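# Sand the dark guide coat off a primed board

## Task

Using the sander, take the thin dark guide coat off every part of the board; only a few tiny specks may be left. Cutting down through the primer underneath means failure. When finished, pull the sander away so it is clear of the board.

## Robot and tools

Robot: one six-joint UR7e-style arm with a disc sander as its tool. There is only one arm, so every command is a single row. The pad is 127 mm in diameter and points along the tool point's +z axis. The tool point (end_effector_position) sits at the centre of the pad face, on the tool's axis. A flat block reaches roughly 9 cm out from the last joint's axis, toward the sander's -y side, and rotates with it; keep it off the board. Cameras: cam_head_left, cam_head_right, cam_high, cam_low, cam_wrist (each 672x504).

Frames: the scene frame has its origin on the table top under the arm base, +z up, and +y to the left when facing along +x. The base may be slightly tilted. Result state lines give the tool point position in metres and orientation as a quaternion wxyz, plus linear (m/s) and angular (rad/s) velocity, all in the scene frame. The printed position may be a little off, more so at long reach.

execute_actions: argument actions is a list holding zero or one item. An empty list only reports state. An action item is {"rows": [...], "steps": n} with 1 to 15 rows and steps at most 15 (default 15); each control step is 1/30 s, one row per step, and the final row repeats to fill remaining steps. A row is 7 numbers in [-1, 1]: dx, dy, dz, rx, ry, rz, run. The first six are an offset, not a pose: they are expressed in the tool point's own axes and measured from the tool pose shown in the latest result (before any result in the scene shows it, and for later calls in the same reply, from where the arm is when the action begins). Every row is counted from that same reference, not from the row before. Scale: 1.0 equals 0.6 m of travel or 180 degrees; rx, ry, rz form one rotation vector. So dz = 0.01 is 6 mm toward the pad's facing direction. A zero row is not idle: it drives the arm back to the reference pose. A wait item {"steps": n} (up to 300) sends nothing new and returns when n steps have elapsed since the previous result, your reply time included. Optional pictures (boolean) controls whether images come back; by default they do. A refused call moves nothing.

run (7th number): above 0.01 turns the sander on; anything else turns it off. The value latches and the disc keeps spinning across actions and during your replies, removing material wherever it presses. Finish sanding passes with a row whose run is 0. After switching off, the disc still turns and cuts for one or two seconds, so lift off promptly. A fault stop also switches it off.

move: target is one 7-number row with the same offset convention as above; speed is the path's top speed in m/s, 0.002 to 0.5 (default 0.25), with rotation capped at twice that value in rad/s. It drives the tool point in a straight line for 0.5 to 10 s (longer paths are cut off at 10 s), rotating the short way. The run value is applied at the start. It does not avoid obstacles, and the real motion lags and may overshoot the speed, especially with the arm near full stretch. The result adds a move: line with the ending (done, off_target, moving, held, fault), any limits (paced = sent pose was clipped; held = some steps were blocked, after which motion can jump faster) and the distance left to target.

wait: seconds from 0 to 10; sends nothing. zoom_image: camera name and region [x0, y0, x1, y1] in that camera's pixels, at most 504 by 504, returning a closer view of its latest image. read_manual: only licence texts. finished_scene: pass the current scene's number; it ends and grades the scene and cannot be reversed. Replying with no tool call ends everything.

Motion details: each step the commanded pose is limited to within 100 mm and 16 degrees of the measured pose, then damped inverse kinematics chases it, favouring position over orientation. Commands are smoothed with about 0.17 s lag. After an action, the arm only continues to its last clipped pose, so check the returned pose and send the remainder. A Hand target line shows where the controller is heading. A pose unreachable line or HELD marks steps the clearance check altered or blocked (a mount under the base counts as arm). Joint ranges (rad): pan -3.142 to 3.142, lift -6.283 to 6.283, elbow 0 to 3.142, wrists -6.283 to 6.283. The simulation keeps running while you think.

Contact and sanding: there is no force control and the foam compresses well under a millimetre, so the pad must be flat to the board or one edge digs in. Removal grows with pressure and dwell time; keep passes light and moving to avoid cutting into primer. force_n and torque_nm are given at the tool point in tool axes (n/a before the first action); pressing shows negative force z, and torque x/y indicate which edge carries load. Expect noise and a fixed offset up to about 4 N. The arm is stiff: aiming only slightly beyond the surface can trigger a fault, and faster approaches hit harder.

Faults: joint torque reaching its limit (138 N m for pan, lift, elbow; 25.7 N m for each wrist) or any external force of 150 N stops the arm for 10 s and drops the rest of the call. Sustained loads heat motors: a MOTOR HOT warning appears from 70 °C, and at 85 °C the brakes engage until cooled. Avoid drops, slams, hard hits and heavy pushing; when done, switch the sander off and lift clear.

Each tool is called after "Call:" as name([rows], argument=value, ...), one row to a line, values as JSON.

## Session

Call:
execute_actions(actions=[])

Scene clock: 0.00 s of 5400.00 s.
end_effector_position=(+0.4226, +0.1846, +0.6208) force_n=(-0.7, +1.5, +0.6) torque_nm=(+0.28, +0.16, +0.00) end_effector_quat_wxyz=(+0.075, +0.636, +0.756, -0.135) end_effector_velocity=(-0.000, +0.000, +0.000) end_effector_angular_velocity=(+0.000, +0.000, +0.001)
Joint positions: [-0.341 -1.813  1.65  -1.405 -1.571 -1.912]
Joint velocities: [ 0.001 -0.    -0.     0.     0.     0.   ]
Motor temperatures (°C, as the motors report them): [23 24 24 29 30 28]
Hand target: +0.423, +0.185, +0.621; +0.075, +0.636, +0.756, -0.135

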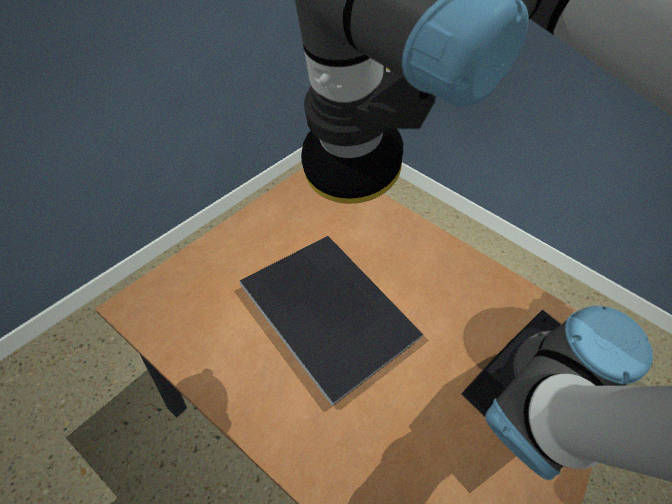

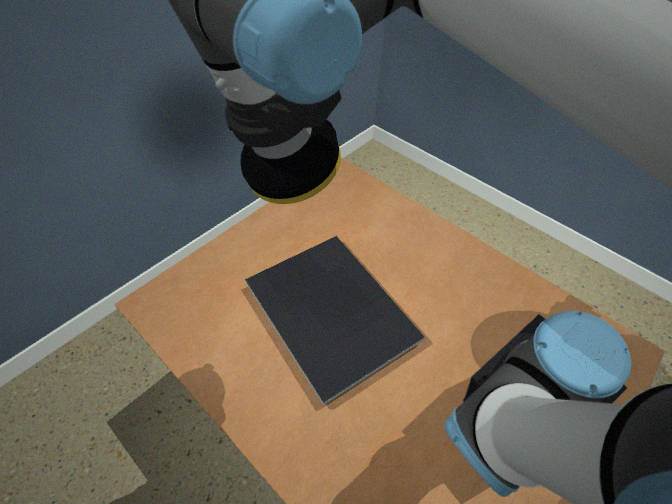

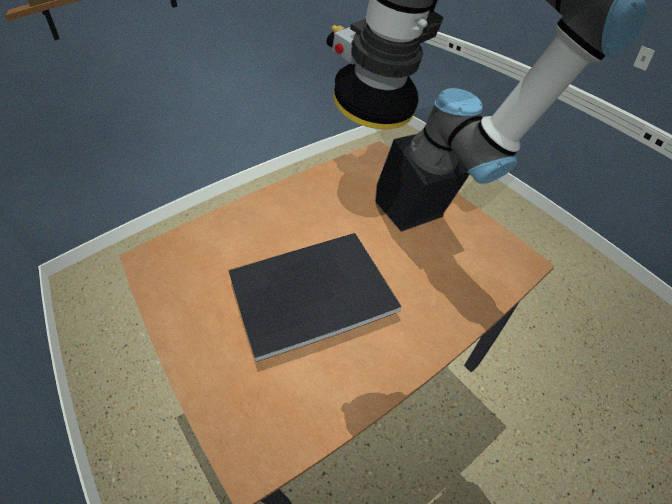

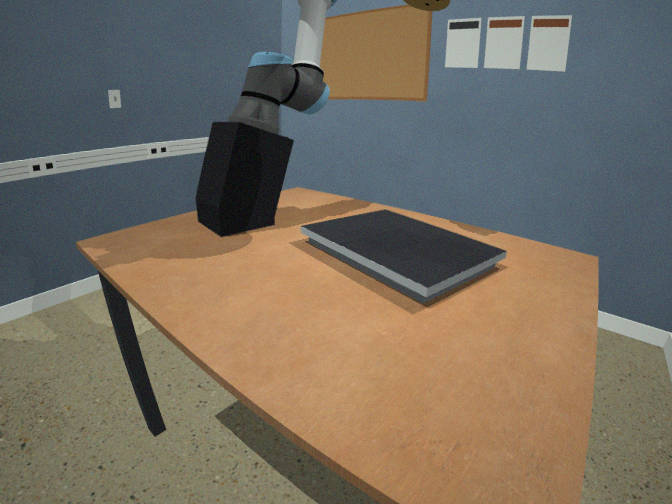

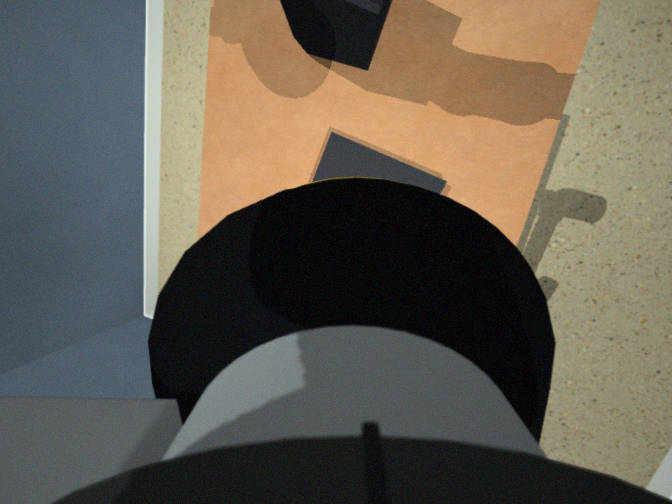

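Call:
move(target=[-0.295,0.173,0.191,-0.0271,0.0951,0.0543,0])

Call:
zoom_image(camera="cam_low", region=[430,0,590,90])

Scene clock: 10.17 s of 5400.00 s.
end_effector_position=(+0.5493, -0.0003, +0.5516) force_n=(+0.5, +2.2, -0.3) torque_nm=(+0.31, -0.01, +0.14) end_effector_quat_wxyz=(+0.001, +0.707, +0.707, +0.001) end_effector_velocity=(+0.001, -0.001, -0.001) end_effector_angular_velocity=(+0.004, +0.002, -0.002)
Joint positions: [-0.713 -1.476  1.632 -1.616 -1.28  -2.129]
Joint velocities: [-0.001  0.006 -0.004  0.001  0.002 -0.   ]
Motor temperatures (°C, as the motors report them): [23 24 24 29 30 28]
Hand target: +0.550, -0.000, +0.551; +0.000, +0.707, +0.707, +0.001
Off the commanded pose: 0.001 m, 0 deg.
move: done

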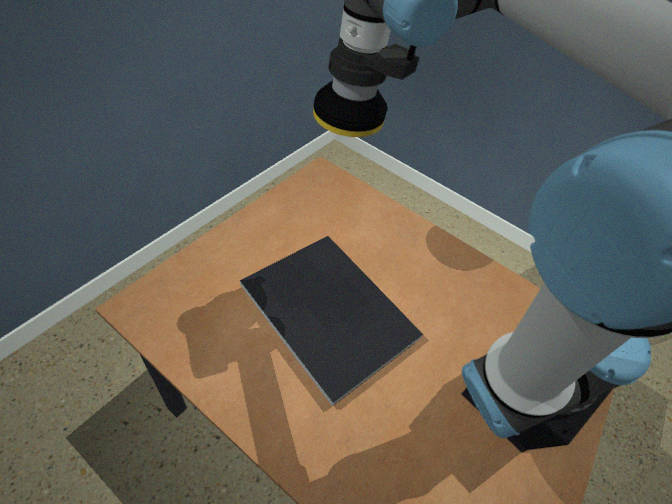

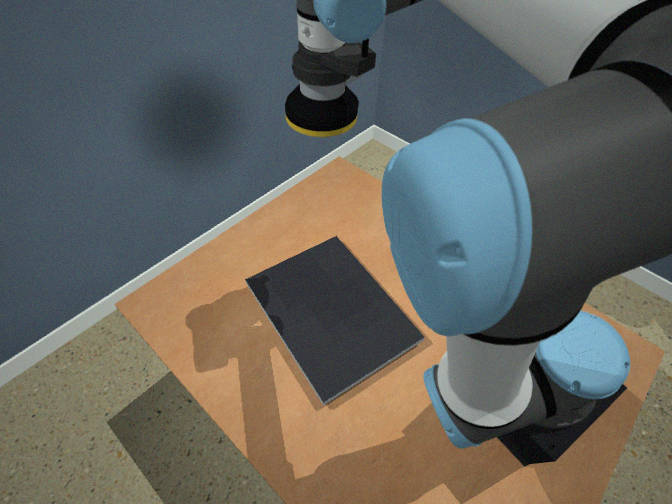

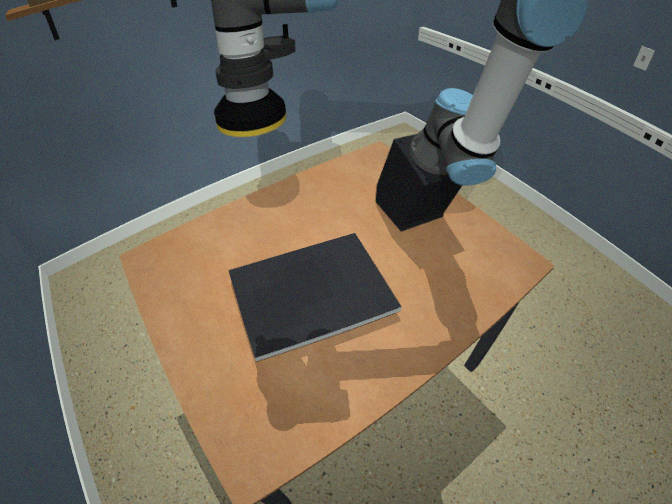

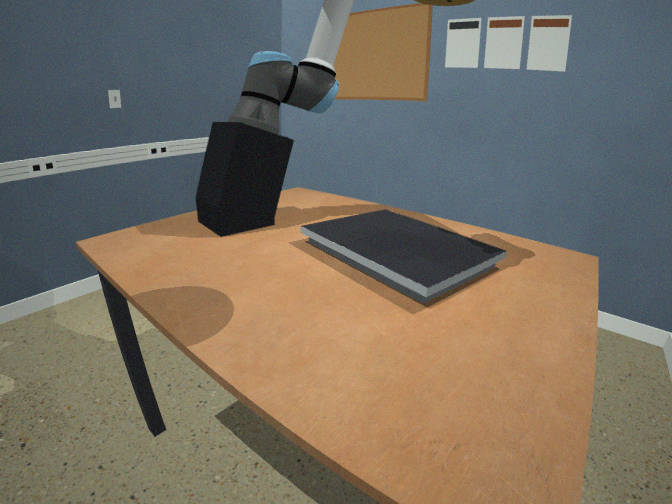

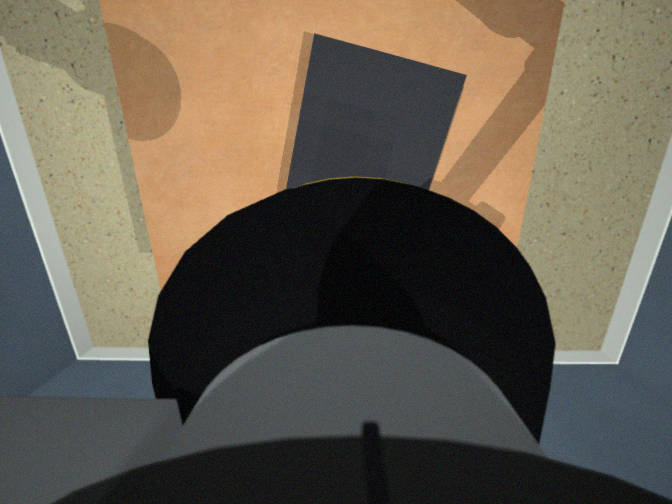

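Region (430, 0, 590, 90) of cam_low's 672x504 image, scaled by 3.150, with more detail than that image has; it fills the top 284 rows of this view, and the rest is white.

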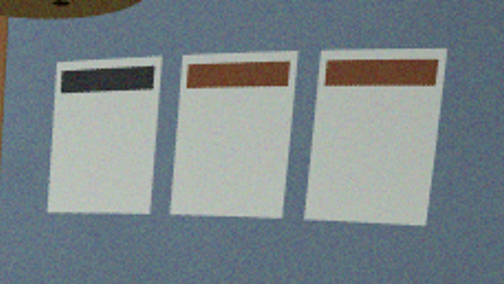

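Call:
move(target=[0.083,-0.333,0,0,0,0.999,0], speed=0.5)

Scene clock: 23.77 s of 5400.00 s.
end_effector_position=(+0.3497, +0.0498, +0.5510) force_n=(+1.6, +2.3, +0.7) torque_nm=(+0.37, -0.25, +0.19) end_effector_quat_wxyz=(-0.001, +0.709, -0.705, +0.000) end_effector_velocity=(-0.000, -0.000, +0.000) end_effector_angular_velocity=(-0.004, -0.001, -0.012)
Joint positions: [-0.902 -2.007  2.044 -1.443 -1.305  0.813]
Joint velocities: [ 0.    -0.002  0.    -0.002 -0.002  0.013]
Motor temperatures (°C, as the motors report them): [23 24 24 29 30 28]
Hand target: +0.350, +0.050, +0.551; -0.001, +0.708, -0.706, +0.000
Off the commanded pose: 0.000 m, 0 deg.
move: done

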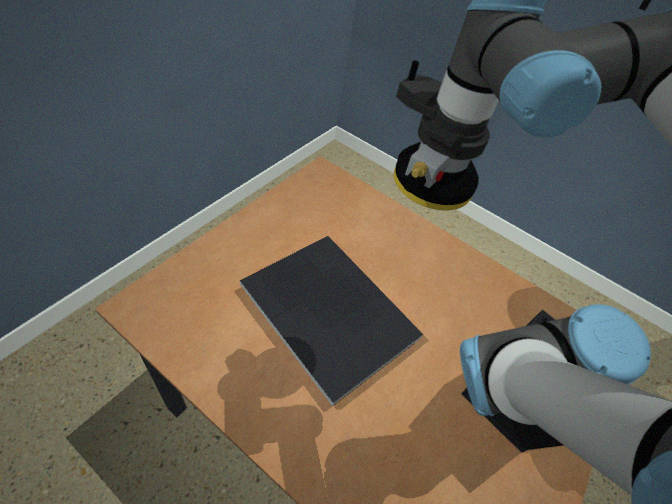

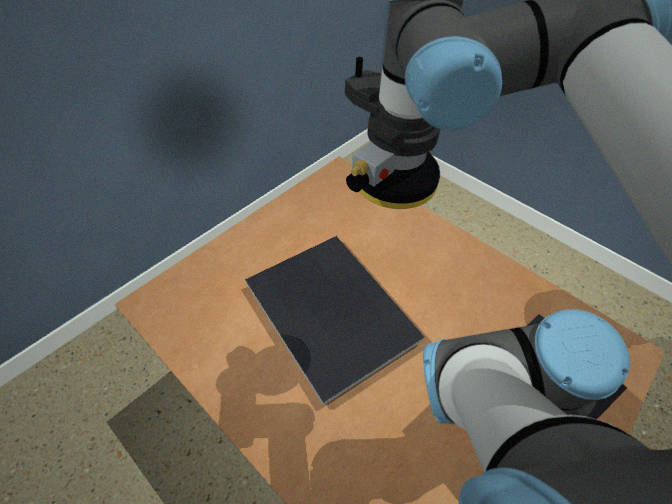

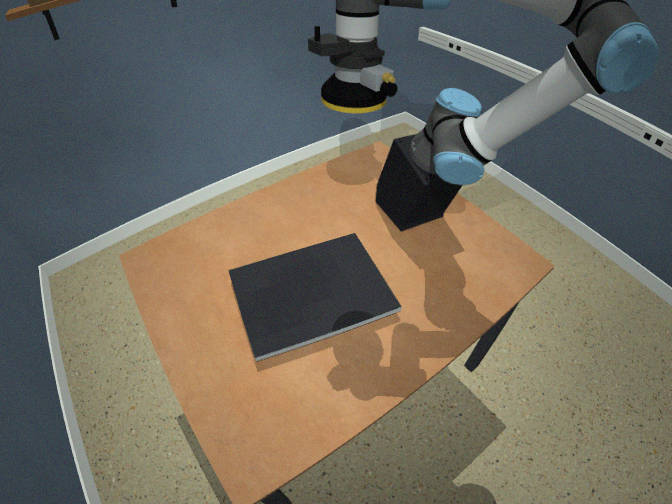

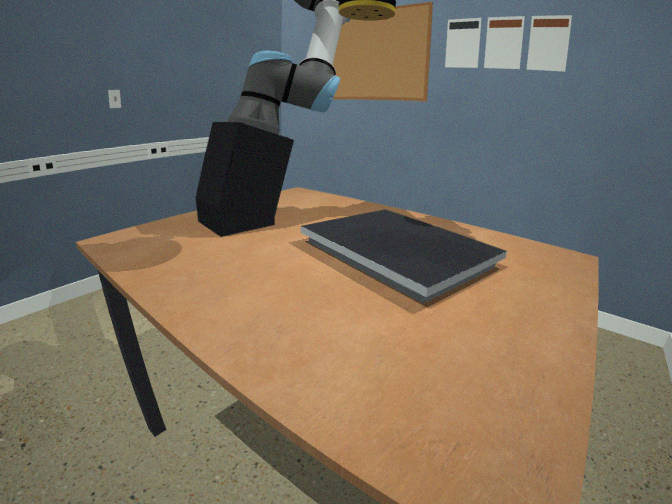

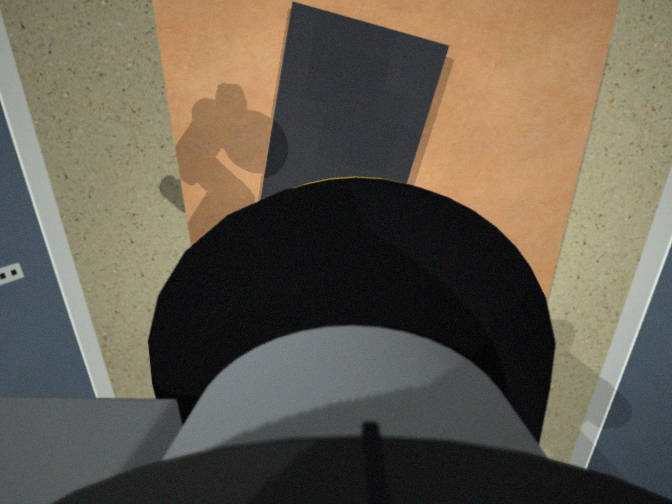

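Call:
move(target=[0.008,-0.207,0.79,0,0,0.078,0], speed=0.4)

Scene clock: 31.47 s of 5400.00 s.
end_effector_position=(+0.4747, +0.0450, +0.0778) force_n=(-1.1, +0.6, +0.6) torque_nm=(+0.03, +0.25, +0.17) end_effector_quat_wxyz=(+0.000, -0.617, +0.787, -0.000) end_effector_velocity=(+0.000, +0.000, -0.003) end_effector_angular_velocity=(+0.000, +0.001, +0.000)
Joint positions: [-0.397 -0.782  2.22  -2.996 -1.26   1.584]
Joint velocities: [ 0.003  0.007 -0.004 -0.003  0.     0.002]
Motor temperatures (°C, as the motors report them): [23 24 24 29 30 28]
Hand target: +0.475, +0.045, +0.078; +0.000, -0.617, +0.787, -0.001
Off the commanded pose: 0.001 m, 0 deg.
move: done; limits=paced

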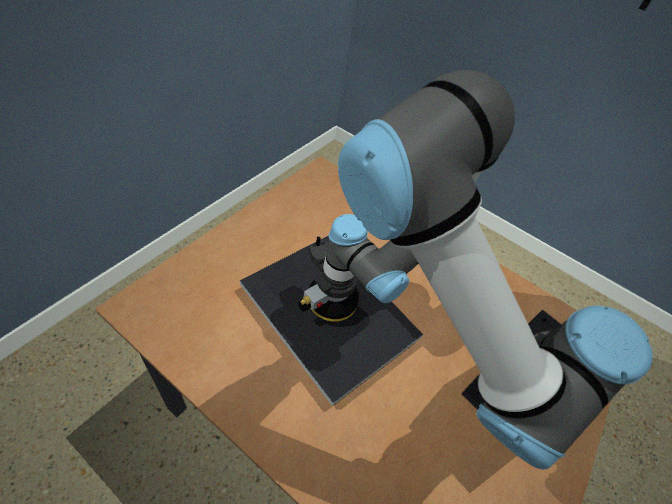

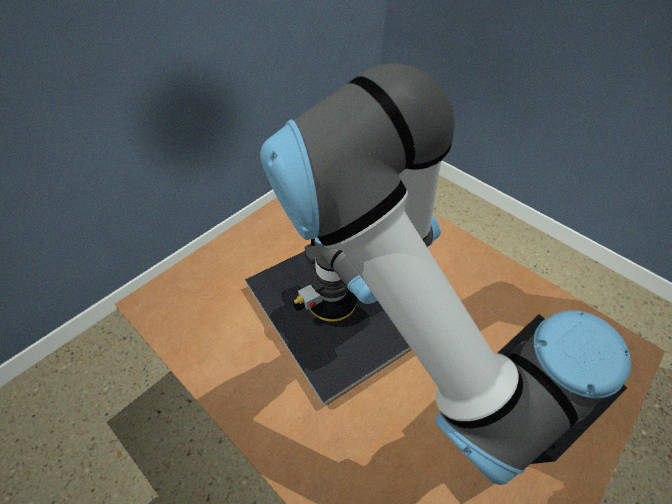

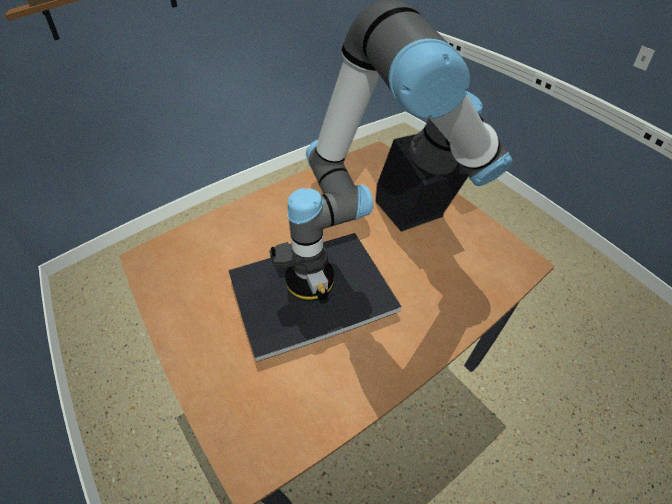

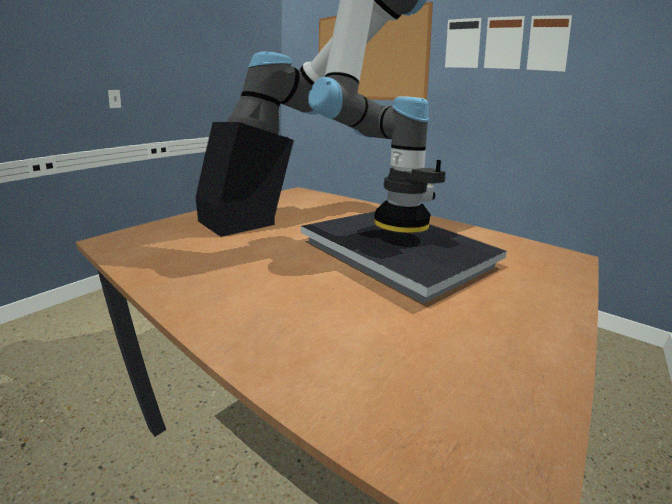

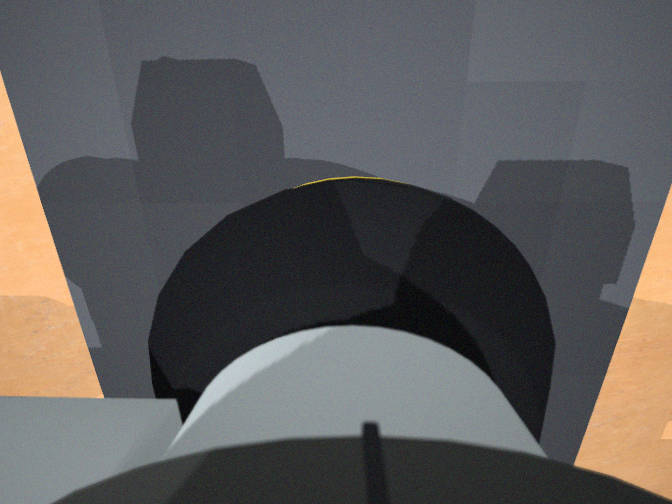

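Call:
execute_actions([
  {"rows":[[0,0,0.002,0,0,0,0],[0,0,0.004,0,0,0,0],[0,0,0.006,0,0,0,0],[0,0,0.008,0,0,0,0],[0,0,0.010,0,0,0,0],[0,0,0.012,0,0,0,0],[0,0,0.014,0,0,0,0],[0,0,0.016,0,0,0,0],[0,0,0.018,0,0,0,0]],"steps":15},
])

Scene clock: 35.93 s of 5400.00 s.
end_effector_position=(+0.4747, +0.0449, +0.0679) force_n=(-1.6, +0.4, +1.8) torque_nm=(+0.19, +0.33, +0.14) end_effector_quat_wxyz=(+0.000, -0.617, +0.787, -0.000) end_effector_velocity=(+0.000, +0.000, -0.008) end_effector_angular_velocity=(+0.001, -0.001, +0.000)
Joint positions: [-0.39  -0.753  2.211 -3.018 -1.26   1.591]
Joint velocities: [ 0.006  0.024 -0.007 -0.019  0.001  0.006]
Motor temperatures (°C, as the motors report them): [23 24 24 29 30 28]
Hand target: +0.475, +0.045, +0.067; +0.000, -0.617, +0.787, -0.000
Off the commanded pose: 0.001 m, 0 deg.
Steps of this call (steps 1 to 119: nothing new was sent; steps 120 to 134: all 15 steps of this action). Readings (end_effector_position | what the end effector reports):
120: (+0.4749, +0.0449, +0.0776) | force_n=(-0.2, -0.3, +2.2) torque_nm=(-0.03, +0.15, +0.19)
121: (+0.4749, +0.0449, +0.0775) | force_n=(-0.3, +1.4, -0.8) torque_nm=(+0.12, +0.35, +0.19)
123: (+0.4748, +0.0449, +0.0766) | force_n=(+1.1, +0.2, +1.4) torque_nm=(+0.08, -0.08, +0.18)
127: (+0.4747, +0.0449, +0.0732) | force_n=(+1.4, +0.8, +1.0) torque_nm=(+0.16, -0.08, +0.07)
134: the state above

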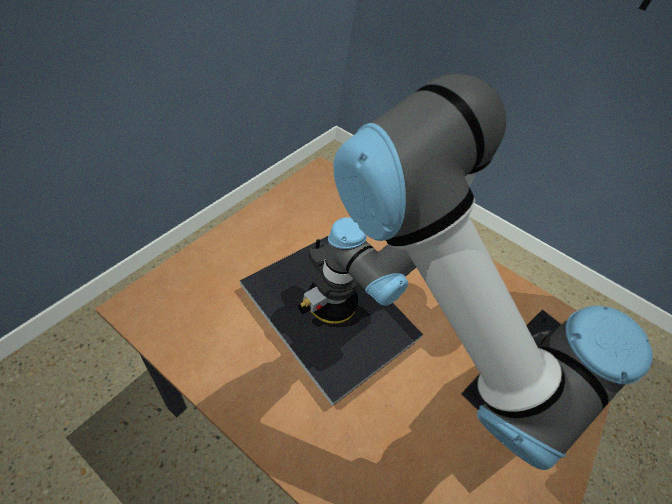

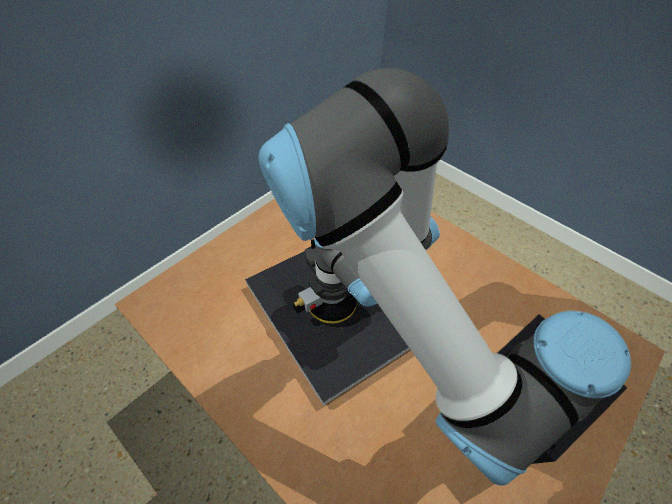

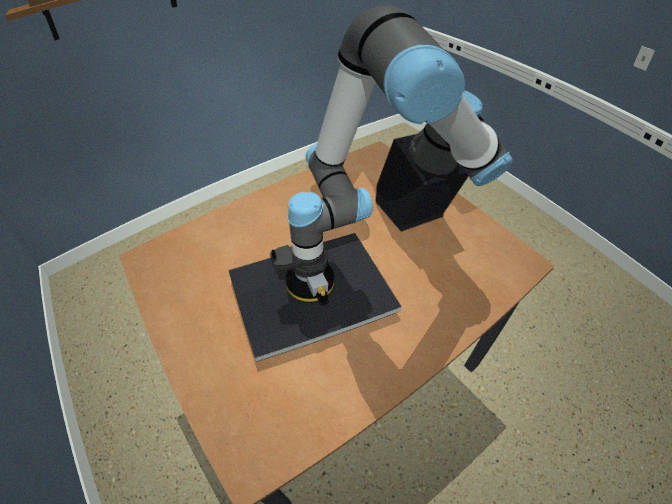

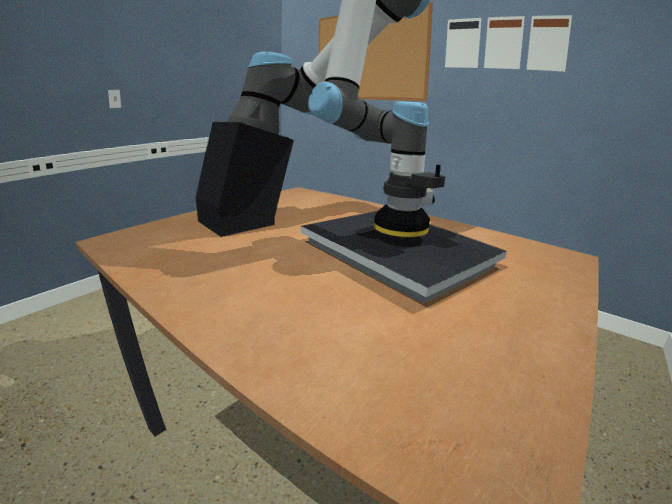

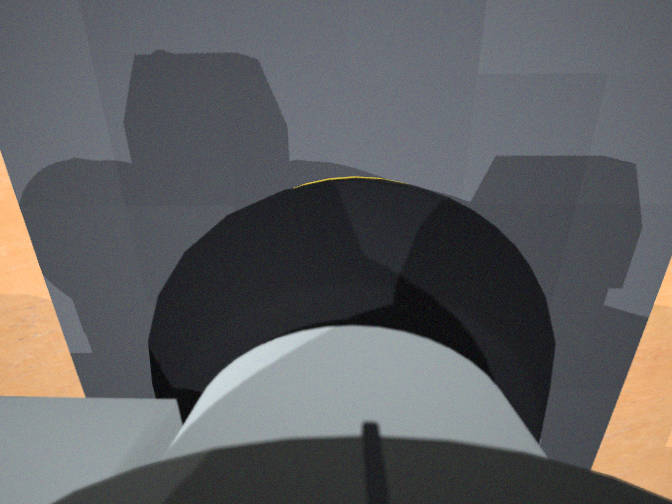

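Call:
execute_actions([
  {"rows":[[0,0,0.002,0,0,0,0],[0,0,0.004,0,0,0,0],[0,0,0.006,0,0,0,0],[0,0,0.007,0,0,0,0],[0,0,0.008,0,0,0,0],[0,0,0.009,0,0,0,0],[0,0,0.010,0,0,0,0],[0,0,0.011,0,0,0,0]],"steps":15},
], pictures=false)

Call:
move(target=[0,0,0.006,0,0,0,0], speed=0.002)

Scene clock: 39.77 s of 5400.00 s.
end_effector_position=(+0.4747, +0.0449, +0.0617) force_n=(+1.1, +0.1, +1.7) torque_nm=(-0.01, -0.01, +0.13) end_effector_quat_wxyz=(+0.000, -0.617, +0.787, -0.000) end_effector_velocity=(+0.001, -0.000, -0.003) end_effector_angular_velocity=(-0.000, -0.002, +0.000)
Joint positions: [-0.386 -0.735  2.205 -3.031 -1.26   1.595]
Joint velocities: [ 0.002  0.009 -0.005 -0.007  0.     0.003]
Motor temperatures (°C, as the motors report them): [23 24 24 29 30 28]
Hand target: +0.475, +0.045, +0.061; +0.000, -0.617, +0.787, -0.000
Off the commanded pose: 0.000 m, 0 deg.
Steps of this call (steps 1 to 100: nothing new was sent; steps 101 to 115: all 15 steps of this action). Readings (end_effector_position | what the end effector reports):
101: (+0.4748, +0.0449, +0.0670) | force_n=(+0.2, +3.1, +1.0) torque_nm=(+0.44, +0.06, +0.12)
102: (+0.4748, +0.0449, +0.0670) | force_n=(-1.6, -0.3, +2.5) torque_nm=(-0.07, +0.26, +0.06)
104: (+0.4747, +0.0449, +0.0664) | force_n=(-0.6, +0.4, +2.1) torque_nm=(+0.08, +0.12, +0.00)
108: (+0.4747, +0.0449, +0.0641) | force_n=(-0.2, +1.7, +1.2) torque_nm=(+0.39, +0.07, +0.21)
115: the state above

Scene clock: 42.03 s of 5400.00 s.
end_effector_position=(+0.4747, +0.0449, +0.0579) force_n=(+0.5, +1.0, +1.2) torque_nm=(+0.17, +0.07, +0.02) end_effector_quat_wxyz=(+0.000, -0.617, +0.787, -0.000) end_effector_velocity=(-0.000, +0.000, -0.001) end_effector_angular_velocity=(-0.001, +0.000, +0.000)
Joint positions: [-0.383 -0.724  2.201 -3.039 -1.26   1.598]
Joint velocities: [ 0.001  0.002 -0.    -0.002 -0.001  0.   ]
Motor temperatures (°C, as the motors report them): [23 24 24 29 30 28]
Hand target: +0.475, +0.045, +0.058; +0.000, -0.617, +0.787, -0.000
Off the commanded pose: 0.000 m, 0 deg.
move: done

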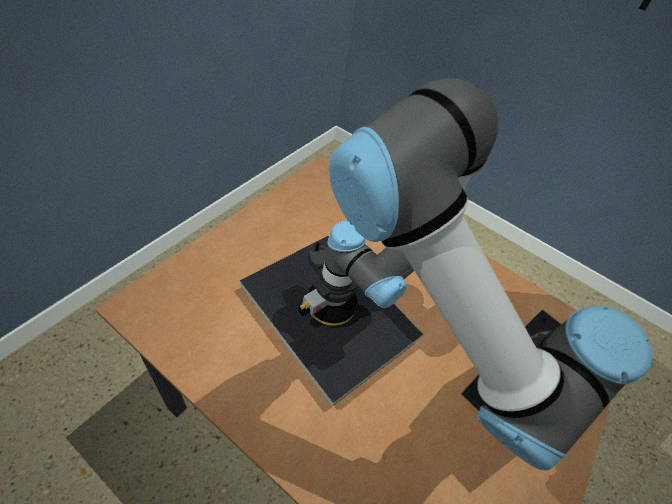

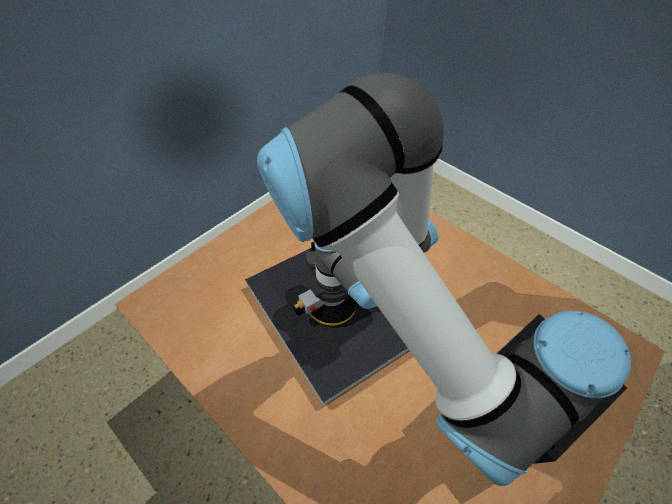

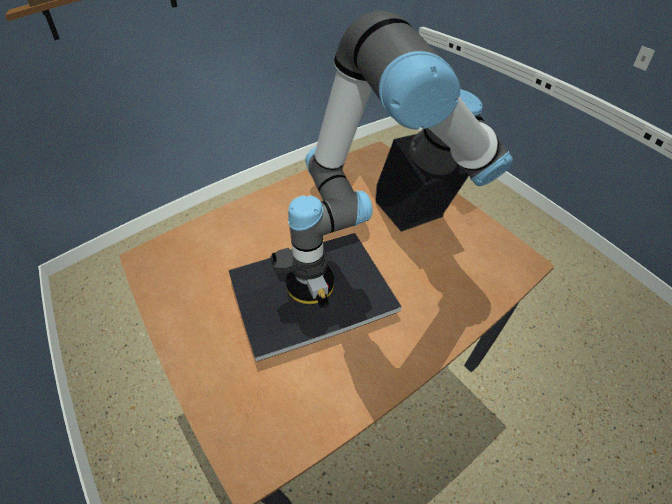

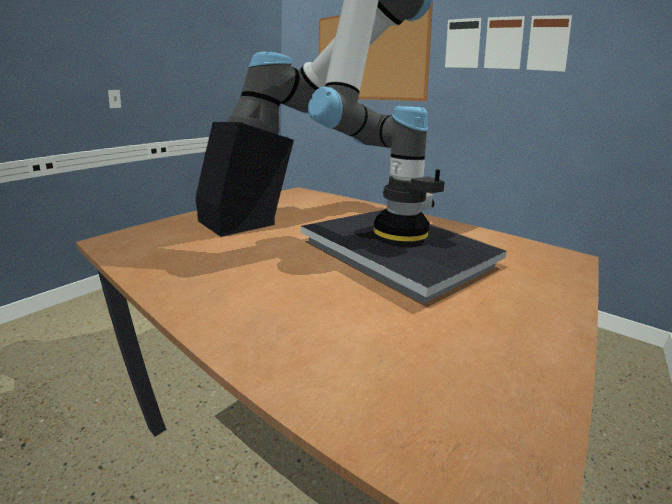

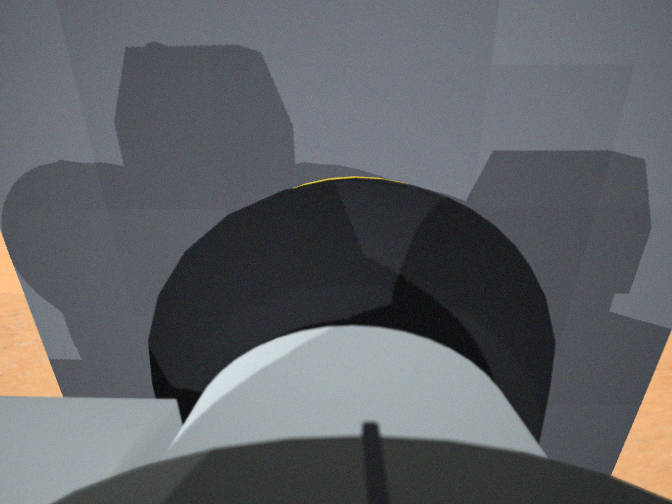

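Continue in slow ramps with readings.

Call:
execute_actions([
  {"rows":[[0,0,0.001,0,0,0,0],[0,0,0.0015,0,0,0,0],[0,0,0.002,0,0,0,0],[0,0,0.0025,0,0,0,0],[0,0,0.003,0,0,0,0],[0,0,0.0035,0,0,0,0],[0,0,0.004,0,0,0,0],[0,0,0.0045,0,0,0,0],[0,0,0.005,0,0,0,0]],"steps":15},
], pictures=false)

Scene clock: 45.83 s of 5400.00 s.
end_effector_position=(+0.4747, +0.0449, +0.0551) force_n=(+1.9, -0.4, +1.4) torque_nm=(+0.06, -0.12, +0.14) end_effector_quat_wxyz=(+0.000, -0.617, +0.787, -0.000) end_effector_velocity=(+0.000, +0.000, -0.002) end_effector_angular_velocity=(-0.000, -0.001, +0.000)
Joint positions: [-0.381 -0.717  2.198 -3.045 -1.26   1.6  ]
Joint velocities: [ 0.002  0.006 -0.002 -0.005 -0.     0.002]
Motor temperatures (°C, as the motors report them): [23 24 24 29 30 28]
Hand target: +0.475, +0.045, +0.055; +0.000, -0.617, +0.787, -0.000
Off the commanded pose: 0.000 m, 0 deg.
Steps of this call (steps 1 to 99: nothing new was sent; steps 100 to 114: all 15 steps of this action). Readings (end_effector_position | what the end effector reports):
100: (+0.4747, +0.0449, +0.0578) | force_n=(-0.2, +1.5, +3.2) torque_nm=(+0.33, +0.17, +0.19)
101: (+0.4747, +0.0449, +0.0577) | force_n=(+1.5, +0.5, +0.9) torque_nm=(+0.11, +0.00, +0.13)
103: (+0.4747, +0.0449, +0.0574) | force_n=(-1.1, +0.8, -0.1) torque_nm=(+0.14, +0.26, +0.25)
107: (+0.4747, +0.0449, +0.0564) | force_n=(+1.0, -0.3, -0.3) torque_nm=(+0.06, +0.00, +0.17)
114: the state above

Call:
execute_actions([
  {"rows":[[0,0,0.001,0,0,0,0],[0,0,0.0015,0,0,0,0],[0,0,0.002,0,0,0,0],[0,0,0.0025,0,0,0,0],[0,0,0.003,0,0,0,0],[0,0,0.0035,0,0,0,0],[0,0,0.004,0,0,0,0]],"steps":15},
], pictures=false)

Scene clock: 49.37 s of 5400.00 s.
end_effector_position=(+0.4747, +0.0449, +0.0528) force_n=(+0.1, +0.4, -1.4) torque_nm=(+0.09, +0.19, +0.10) end_effector_quat_wxyz=(+0.000, -0.617, +0.787, -0.000) end_effector_velocity=(+0.001, -0.000, -0.001) end_effector_angular_velocity=(+0.001, -0.001, -0.001)
Joint positions: [-0.38  -0.71   2.196 -3.049 -1.26   1.602]
Joint velocities: [-0.     0.003 -0.002 -0.003  0.001  0.001]
Motor temperatures (°C, as the motors report them): [23 24 24 29 30 28]
Hand target: +0.475, +0.045, +0.053; +0.000, -0.617, +0.787, -0.000
Off the commanded pose: 0.000 m, 0 deg.
Steps of this call (steps 1 to 91: nothing new was sent; steps 92 to 106: all 15 steps of this action). Readings (end_effector_position | what the end effector reports):
92: (+0.4747, +0.0449, +0.0549) | force_n=(-0.9, +2.3, +1.3) torque_nm=(+0.34, +0.17, +0.11)
93: (+0.4747, +0.0449, +0.0548) | force_n=(+0.5, +1.3, +0.8) torque_nm=(+0.18, +0.02, +0.15)
95: (+0.4747, +0.0449, +0.0545) | force_n=(+0.0, +1.4, +1.8) torque_nm=(+0.32, +0.05, +0.19)
99: (+0.4747, +0.0449, +0.0536) | force_n=(+0.7, +0.3, -0.1) torque_nm=(+0.14, +0.14, +0.15)
106: the state above

Possibly touching. Smaller step.

Call:
execute_actions([
  {"rows":[[0,0,0.0005,0,0,0,0],[0,0,0.001,0,0,0,0],[0,0,0.0012,0,0,0,0]],"steps":15},
], pictures=false)

Scene clock: 54.80 s of 5400.00 s.
end_effector_position=(+0.4747, +0.0449, +0.0521) force_n=(-0.2, +0.7, -2.1) torque_nm=(+0.10, +0.13, +0.25) end_effector_quat_wxyz=(+0.000, -0.617, +0.787, -0.000) end_effector_velocity=(-0.002, +0.001, -0.001) end_effector_angular_velocity=(+0.001, +0.004, -0.000)
Joint positions: [-0.379 -0.708  2.195 -3.051 -1.26   1.602]
Joint velocities: [ 0.001  0.     0.002  0.001  0.    -0.   ]
Motor temperatures (°C, as the motors report them): [23 24 24 29 30 28]
Hand target: +0.475, +0.045, +0.052; +0.000, -0.617, +0.787, -0.000
Off the commanded pose: 0.000 m, 0 deg.
Steps of this call (steps 1 to 148: nothing new was sent; steps 149 to 163: all 15 steps of this action). Readings (end_effector_position | what the end effector reports):
149: (+0.4747, +0.0449, +0.0527) | force_n=(-0.8, +2.4, +1.4) torque_nm=(+0.32, +0.21, +0.05)
150: (+0.4747, +0.0449, +0.0527) | force_n=(+0.8, -0.9, -1.7) torque_nm=(+0.08, +0.00, +0.13)
152: (+0.4747, +0.0449, +0.0525) | force_n=(+1.9, +1.5, +1.6) torque_nm=(+0.21, -0.13, +0.15)
156: (+0.4747, +0.0449, +0.0522) | force_n=(+0.0, +0.3, +0.0) torque_nm=(+0.10, +0.15, +0.12)
163: the state above

Call:
execute_actions([
  {"rows":[[0,0,0.0005,0,0,0,0],[0,0,0.001,0,0,0,0],[0,0,0.0012,0,0,0,0]],"steps":15},
], pictures=false)

Scene clock: 57.57 s of 5400.00 s.
end_effector_position=(+0.4747, +0.0449, +0.0514) force_n=(-1.9, +1.8, +1.5) torque_nm=(+0.28, +0.40, +0.12) end_effector_quat_wxyz=(+0.000, -0.617, +0.787, -0.000) end_effector_velocity=(+0.001, -0.000, -0.000) end_effector_angular_velocity=(-0.001, -0.001, +0.000)
Joint positions: [-0.379 -0.706  2.195 -3.052 -1.26   1.603]
Joint velocities: [ 0.001  0.001 -0.002 -0.    -0.     0.001]
Motor temperatures (°C, as the motors report them): [23 24 24 29 30 28]
Hand target: +0.475, +0.045, +0.051; +0.000, -0.617, +0.787, -0.000
Off the commanded pose: 0.000 m, 0 deg.
Steps of this call (steps 1 to 68: nothing new was sent; steps 69 to 83: all 15 steps of this action). Readings (end_effector_position | what the end effector reports):
69: (+0.4747, +0.0449, +0.0521) | force_n=(-0.2, +2.0, +0.5) torque_nm=(+0.31, +0.19, +0.16)
70: (+0.4747, +0.0449, +0.0521) | force_n=(+0.0, +2.4, +2.1) torque_nm=(+0.44, +0.09, +0.08)
72: (+0.4747, +0.0449, +0.0518) | force_n=(-0.3, +0.6, -1.2) torque_nm=(+0.05, +0.11, +0.26)
76: (+0.4747, +0.0449, +0.0515) | force_n=(+0.4, +0.3, +1.1) torque_nm=(-0.01, +0.00, +0.10)
83: the state above

Not yet.

Call:
execute_actions([
  {"rows":[[0,0,0.0005,0,0,0,0],[0,0,0.001,0,0,0,0],[0,0,0.0015,0,0,0,0],[0,0,0.002,0,0,0,0],[0,0,0.0025,0,0,0,0]],"steps":15},
], pictures=false)

Scene clock: 60.63 s of 5400.00 s.
end_effector_position=(+0.4748, +0.0449, +0.0500) force_n=(+0.3, +1.2, +0.1) torque_nm=(+0.20, +0.14, +0.08) end_effector_quat_wxyz=(+0.000, -0.617, +0.787, -0.000) end_effector_velocity=(+0.000, -0.000, -0.000) end_effector_angular_velocity=(+0.001, -0.001, -0.000)
Joint positions: [-0.378 -0.702  2.193 -3.055 -1.26   1.604]
Joint velocities: [-0.     0.002 -0.001 -0.001  0.001  0.   ]
Motor temperatures (°C, as the motors report them): [23 24 24 29 30 28]
Hand target: +0.475, +0.045, +0.050; +0.000, -0.617, +0.787, -0.000
Off the commanded pose: 0.000 m, 0 deg.
Steps of this call (steps 1 to 77: nothing new was sent; steps 78 to 92: all 15 steps of this action). Readings (end_effector_position | what the end effector reports):
78: (+0.4747, +0.0449, +0.0514) | force_n=(+1.4, -0.1, +2.5) torque_nm=(+0.09, -0.08, +0.07)
79: (+0.4747, +0.0449, +0.0513) | force_n=(+1.0, -0.5, +0.3) torque_nm=(+0.02, -0.08, +0.10)
81: (+0.4747, +0.0449, +0.0511) | force_n=(+1.3, +2.7, +1.9) torque_nm=(+0.40, -0.07, +0.07)
85: (+0.4747, +0.0449, +0.0504) | force_n=(-0.4, +0.7, +2.2) torque_nm=(+0.21, +0.19, +0.17)
92: the state above

Call:
execute_actions([
  {"rows":[[0,0,0.0005,0,0,0,0],[0,0,0.001,0,0,0,0],[0,0,0.0015,0,0,0,0],[0,0,0.002,0,0,0,0],[0,0,0.0025,0,0,0,0]],"steps":15},
])

Scene clock: 63.50 s of 5400.00 s.
end_effector_position=(+0.4748, +0.0449, +0.0485) force_n=(+2.1, +1.0, +0.3) torque_nm=(+0.13, -0.14, +0.20) end_effector_quat_wxyz=(+0.000, -0.617, +0.787, -0.000) end_effector_velocity=(+0.000, -0.000, -0.000) end_effector_angular_velocity=(-0.001, -0.001, +0.000)
Joint positions: [-0.377 -0.698  2.192 -3.058 -1.26   1.605]
Joint velocities: [ 0.     0.002 -0.001 -0.002 -0.     0.   ]
Motor temperatures (°C, as the motors report them): [23 24 24 29 30 28]
Hand target: +0.475, +0.045, +0.048; +0.000, -0.617, +0.787, -0.000
Off the commanded pose: 0.000 m, 0 deg.
Steps of this call (steps 1 to 71: nothing new was sent; steps 72 to 86: all 15 steps of this action). Readings (end_effector_position | what the end effector reports):
72: (+0.4748, +0.0449, +0.0499) | force_n=(+1.9, +1.1, -0.9) torque_nm=(+0.21, -0.16, +0.12)
73: (+0.4748, +0.0449, +0.0499) | force_n=(-1.7, +0.6, +0.2) torque_nm=(+0.13, +0.26, +0.15)
75: (+0.4748, +0.0449, +0.0497) | force_n=(-0.1, +1.2, +2.8) torque_nm=(+0.10, +0.06, +0.22)
79: (+0.4747, +0.0449, +0.0489) | force_n=(-0.3, +2.7, +2.0) torque_nm=(+0.36, +0.06, +0.16)
86: the state above

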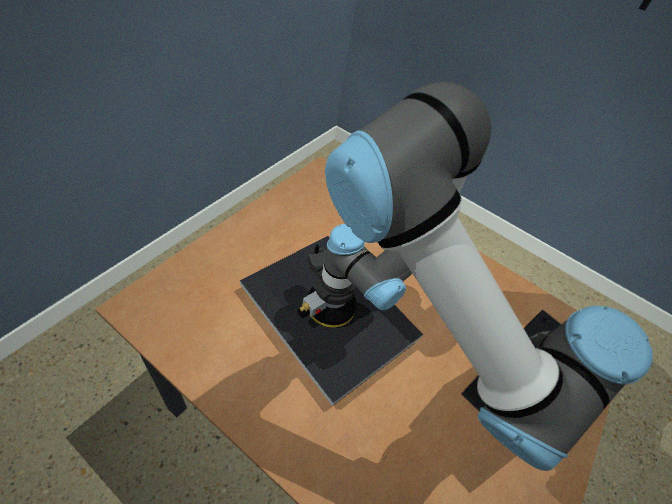

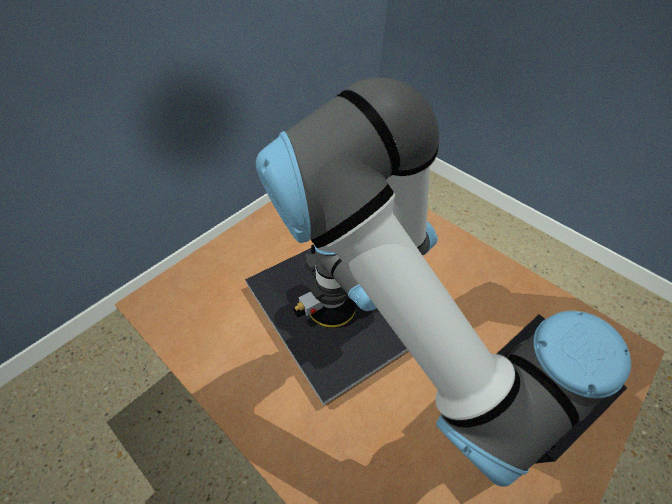

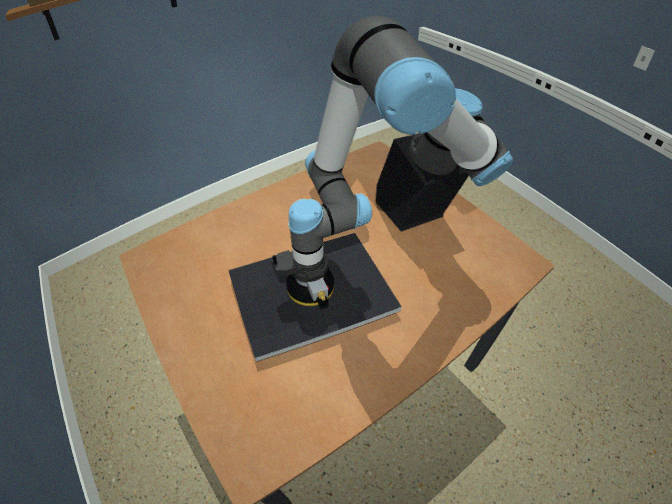

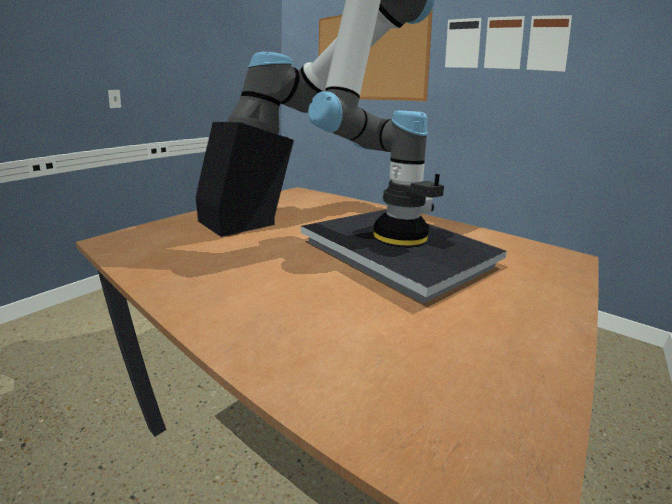

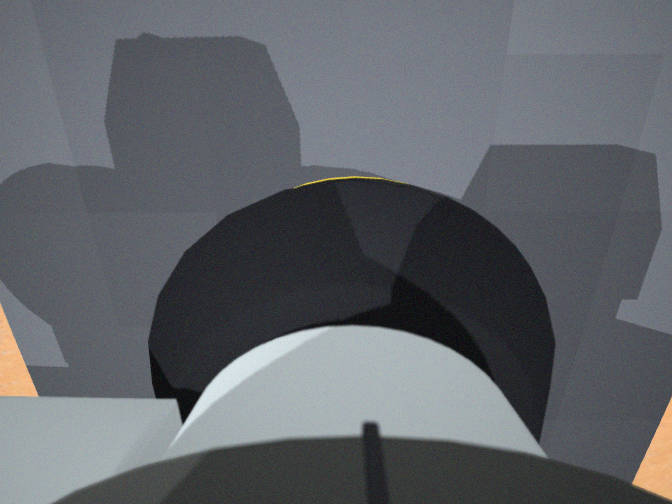

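Call:
zoom_image(camera="cam_low", region=[340,190,480,290])

Call:
execute_actions([
  {"rows":[[0,0,0.0005,0,0,0,0],[0,0,0.001,0,0,0,0],[0,0,0.0015,0,0,0,0],[0,0,0.002,0,0,0,0],[0,0,0.0025,0,0,0,0]],"steps":15},
], pictures=false)

Region (340, 190, 480, 290) of cam_low's 672x504 image, scaled by 3.600, with more detail than that image has; it fills the top 360 rows of this view, and the rest is white.

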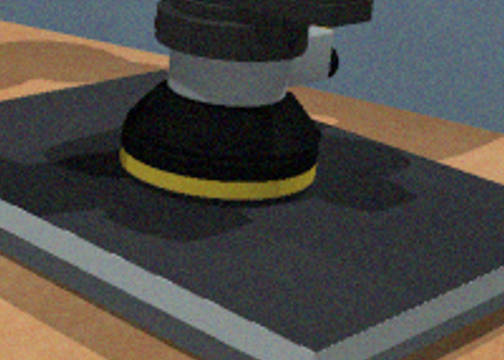

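Scene clock: 67.50 s of 5400.00 s.
end_effector_position=(+0.4748, +0.0449, +0.0471) force_n=(+0.7, +1.4, +0.7) torque_nm=(+0.13, -0.02, +0.21) end_effector_quat_wxyz=(+0.000, -0.617, +0.787, -0.000) end_effector_velocity=(-0.000, +0.000, -0.001) end_effector_angular_velocity=(+0.000, +0.001, +0.000)
Joint positions: [-0.376 -0.694  2.19  -3.061 -1.26   1.606]
Joint velocities: [ 0.001  0.001 -0.    -0.001  0.     0.   ]
Motor temperatures (°C, as the motors report them): [23 24 24 29 30 28]
Hand target: +0.475, +0.045, +0.047; +0.000, -0.617, +0.787, -0.000
Off the commanded pose: 0.000 m, 0 deg.
Steps of this call (steps 1 to 105: nothing new was sent; steps 106 to 120: all 15 steps of this action). Readings (end_effector_position | what the end effector reports):
106: (+0.4748, +0.0449, +0.0485) | force_n=(+0.3, +2.8, +0.9) torque_nm=(+0.42, +0.07, +0.05)
107: (+0.4748, +0.0449, +0.0484) | force_n=(+1.0, -0.1, +1.5) torque_nm=(+0.06, -0.07, +0.17)
109: (+0.4748, +0.0449, +0.0482) | force_n=(+2.1, +1.4, +0.3) torque_nm=(+0.08, -0.17, +0.03)
113: (+0.4748, +0.0449, +0.0475) | force_n=(+1.7, -1.4, +1.4) torque_nm=(-0.14, +0.01, +0.12)
120: the state above

Call:
execute_actions([
  {"rows":[[0,0,0.0005,0,0,0,0],[0,0,0.001,0,0,0,0],[0,0,0.0015,0,0,0,0],[0,0,0.002,0,0,0,0],[0,0,0.0025,0,0,0,0]],"steps":15},
], pictures=false)

Scene clock: 71.10 s of 5400.00 s.
end_effector_position=(+0.4748, +0.0449, +0.0456) force_n=(-0.2, +1.2, +1.8) torque_nm=(+0.18, +0.11, +0.12) end_effector_quat_wxyz=(+0.000, -0.617, +0.787, -0.000) end_effector_velocity=(+0.000, -0.000, -0.000) end_effector_angular_velocity=(-0.000, -0.000, -0.000)
Joint positions: [-0.375 -0.69   2.188 -3.063 -1.26   1.607]
Joint velocities: [-0.     0.001 -0.001 -0.001 -0.     0.   ]
Motor temperatures (°C, as the motors report them): [23 24 24 29 30 28]
Hand target: +0.475, +0.045, +0.046; +0.000, -0.617, +0.787, -0.000
Off the commanded pose: 0.000 m, 0 deg.
Steps of this call (steps 1 to 93: nothing new was sent; steps 94 to 108: all 15 steps of this action). Readings (end_effector_position | what the end effector reports):
94: (+0.4748, +0.0449, +0.0470) | force_n=(+0.5, +0.2, +0.5) torque_nm=(+0.17, -0.07, +0.11)
95: (+0.4748, +0.0449, +0.0470) | force_n=(+0.4, +2.1, +0.6) torque_nm=(+0.32, +0.01, +0.16)
97: (+0.4748, +0.0449, +0.0468) | force_n=(+0.4, +2.0, +1.3) torque_nm=(+0.35, -0.04, +0.17)
101: (+0.4748, +0.0449, +0.0460) | force_n=(-2.1, +1.5, -0.4) torque_nm=(+0.22, +0.43, +0.15)
108: the state above

Call:
execute_actions([
  {"rows":[[0,0,0.0005,0,0,0,0],[0,0,0.001,0,0,0,0],[0,0,0.0015,0,0,0,0],[0,0,0.002,0,0,0,0],[0,0,0.0025,0,0,0,0]],"steps":15},
], pictures=false)

Scene clock: 75.53 s of 5400.00 s.
end_effector_position=(+0.4748, +0.0449, +0.0442) force_n=(-0.3, +0.2, +1.3) torque_nm=(+0.06, +0.11, +0.13) end_effector_quat_wxyz=(+0.000, -0.617, +0.787, -0.000) end_effector_velocity=(+0.001, -0.000, -0.000) end_effector_angular_velocity=(-0.000, -0.001, +0.001)
Joint positions: [-0.374 -0.686  2.187 -3.066 -1.26   1.608]
Joint velocities: [ 0.     0.001 -0.001 -0.002 -0.     0.   ]
Motor temperatures (°C, as the motors report them): [23 24 24 29 30 28]
Hand target: +0.475, +0.045, +0.044; +0.000, -0.617, +0.787, -0.000
Off the commanded pose: 0.000 m, 0 deg.
Steps of this call (steps 1 to 118: nothing new was sent; steps 119 to 133: all 15 steps of this action). Readings (end_effector_position | what the end effector reports):
119: (+0.4748, +0.0449, +0.0456) | force_n=(+1.1, +1.5, +2.7) torque_nm=(+0.25, -0.04, +0.12)
120: (+0.4748, +0.0449, +0.0455) | force_n=(+2.2, +0.2, -0.1) torque_nm=(+0.10, -0.23, +0.09)
122: (+0.4748, +0.0449, +0.0453) | force_n=(-0.2, +0.6, +0.9) torque_nm=(+0.15, +0.19, +0.16)
126: (+0.4748, +0.0449, +0.0446) | force_n=(+0.0, +1.4, +1.7) torque_nm=(+0.24, +0.20, +0.04)
133: the state above


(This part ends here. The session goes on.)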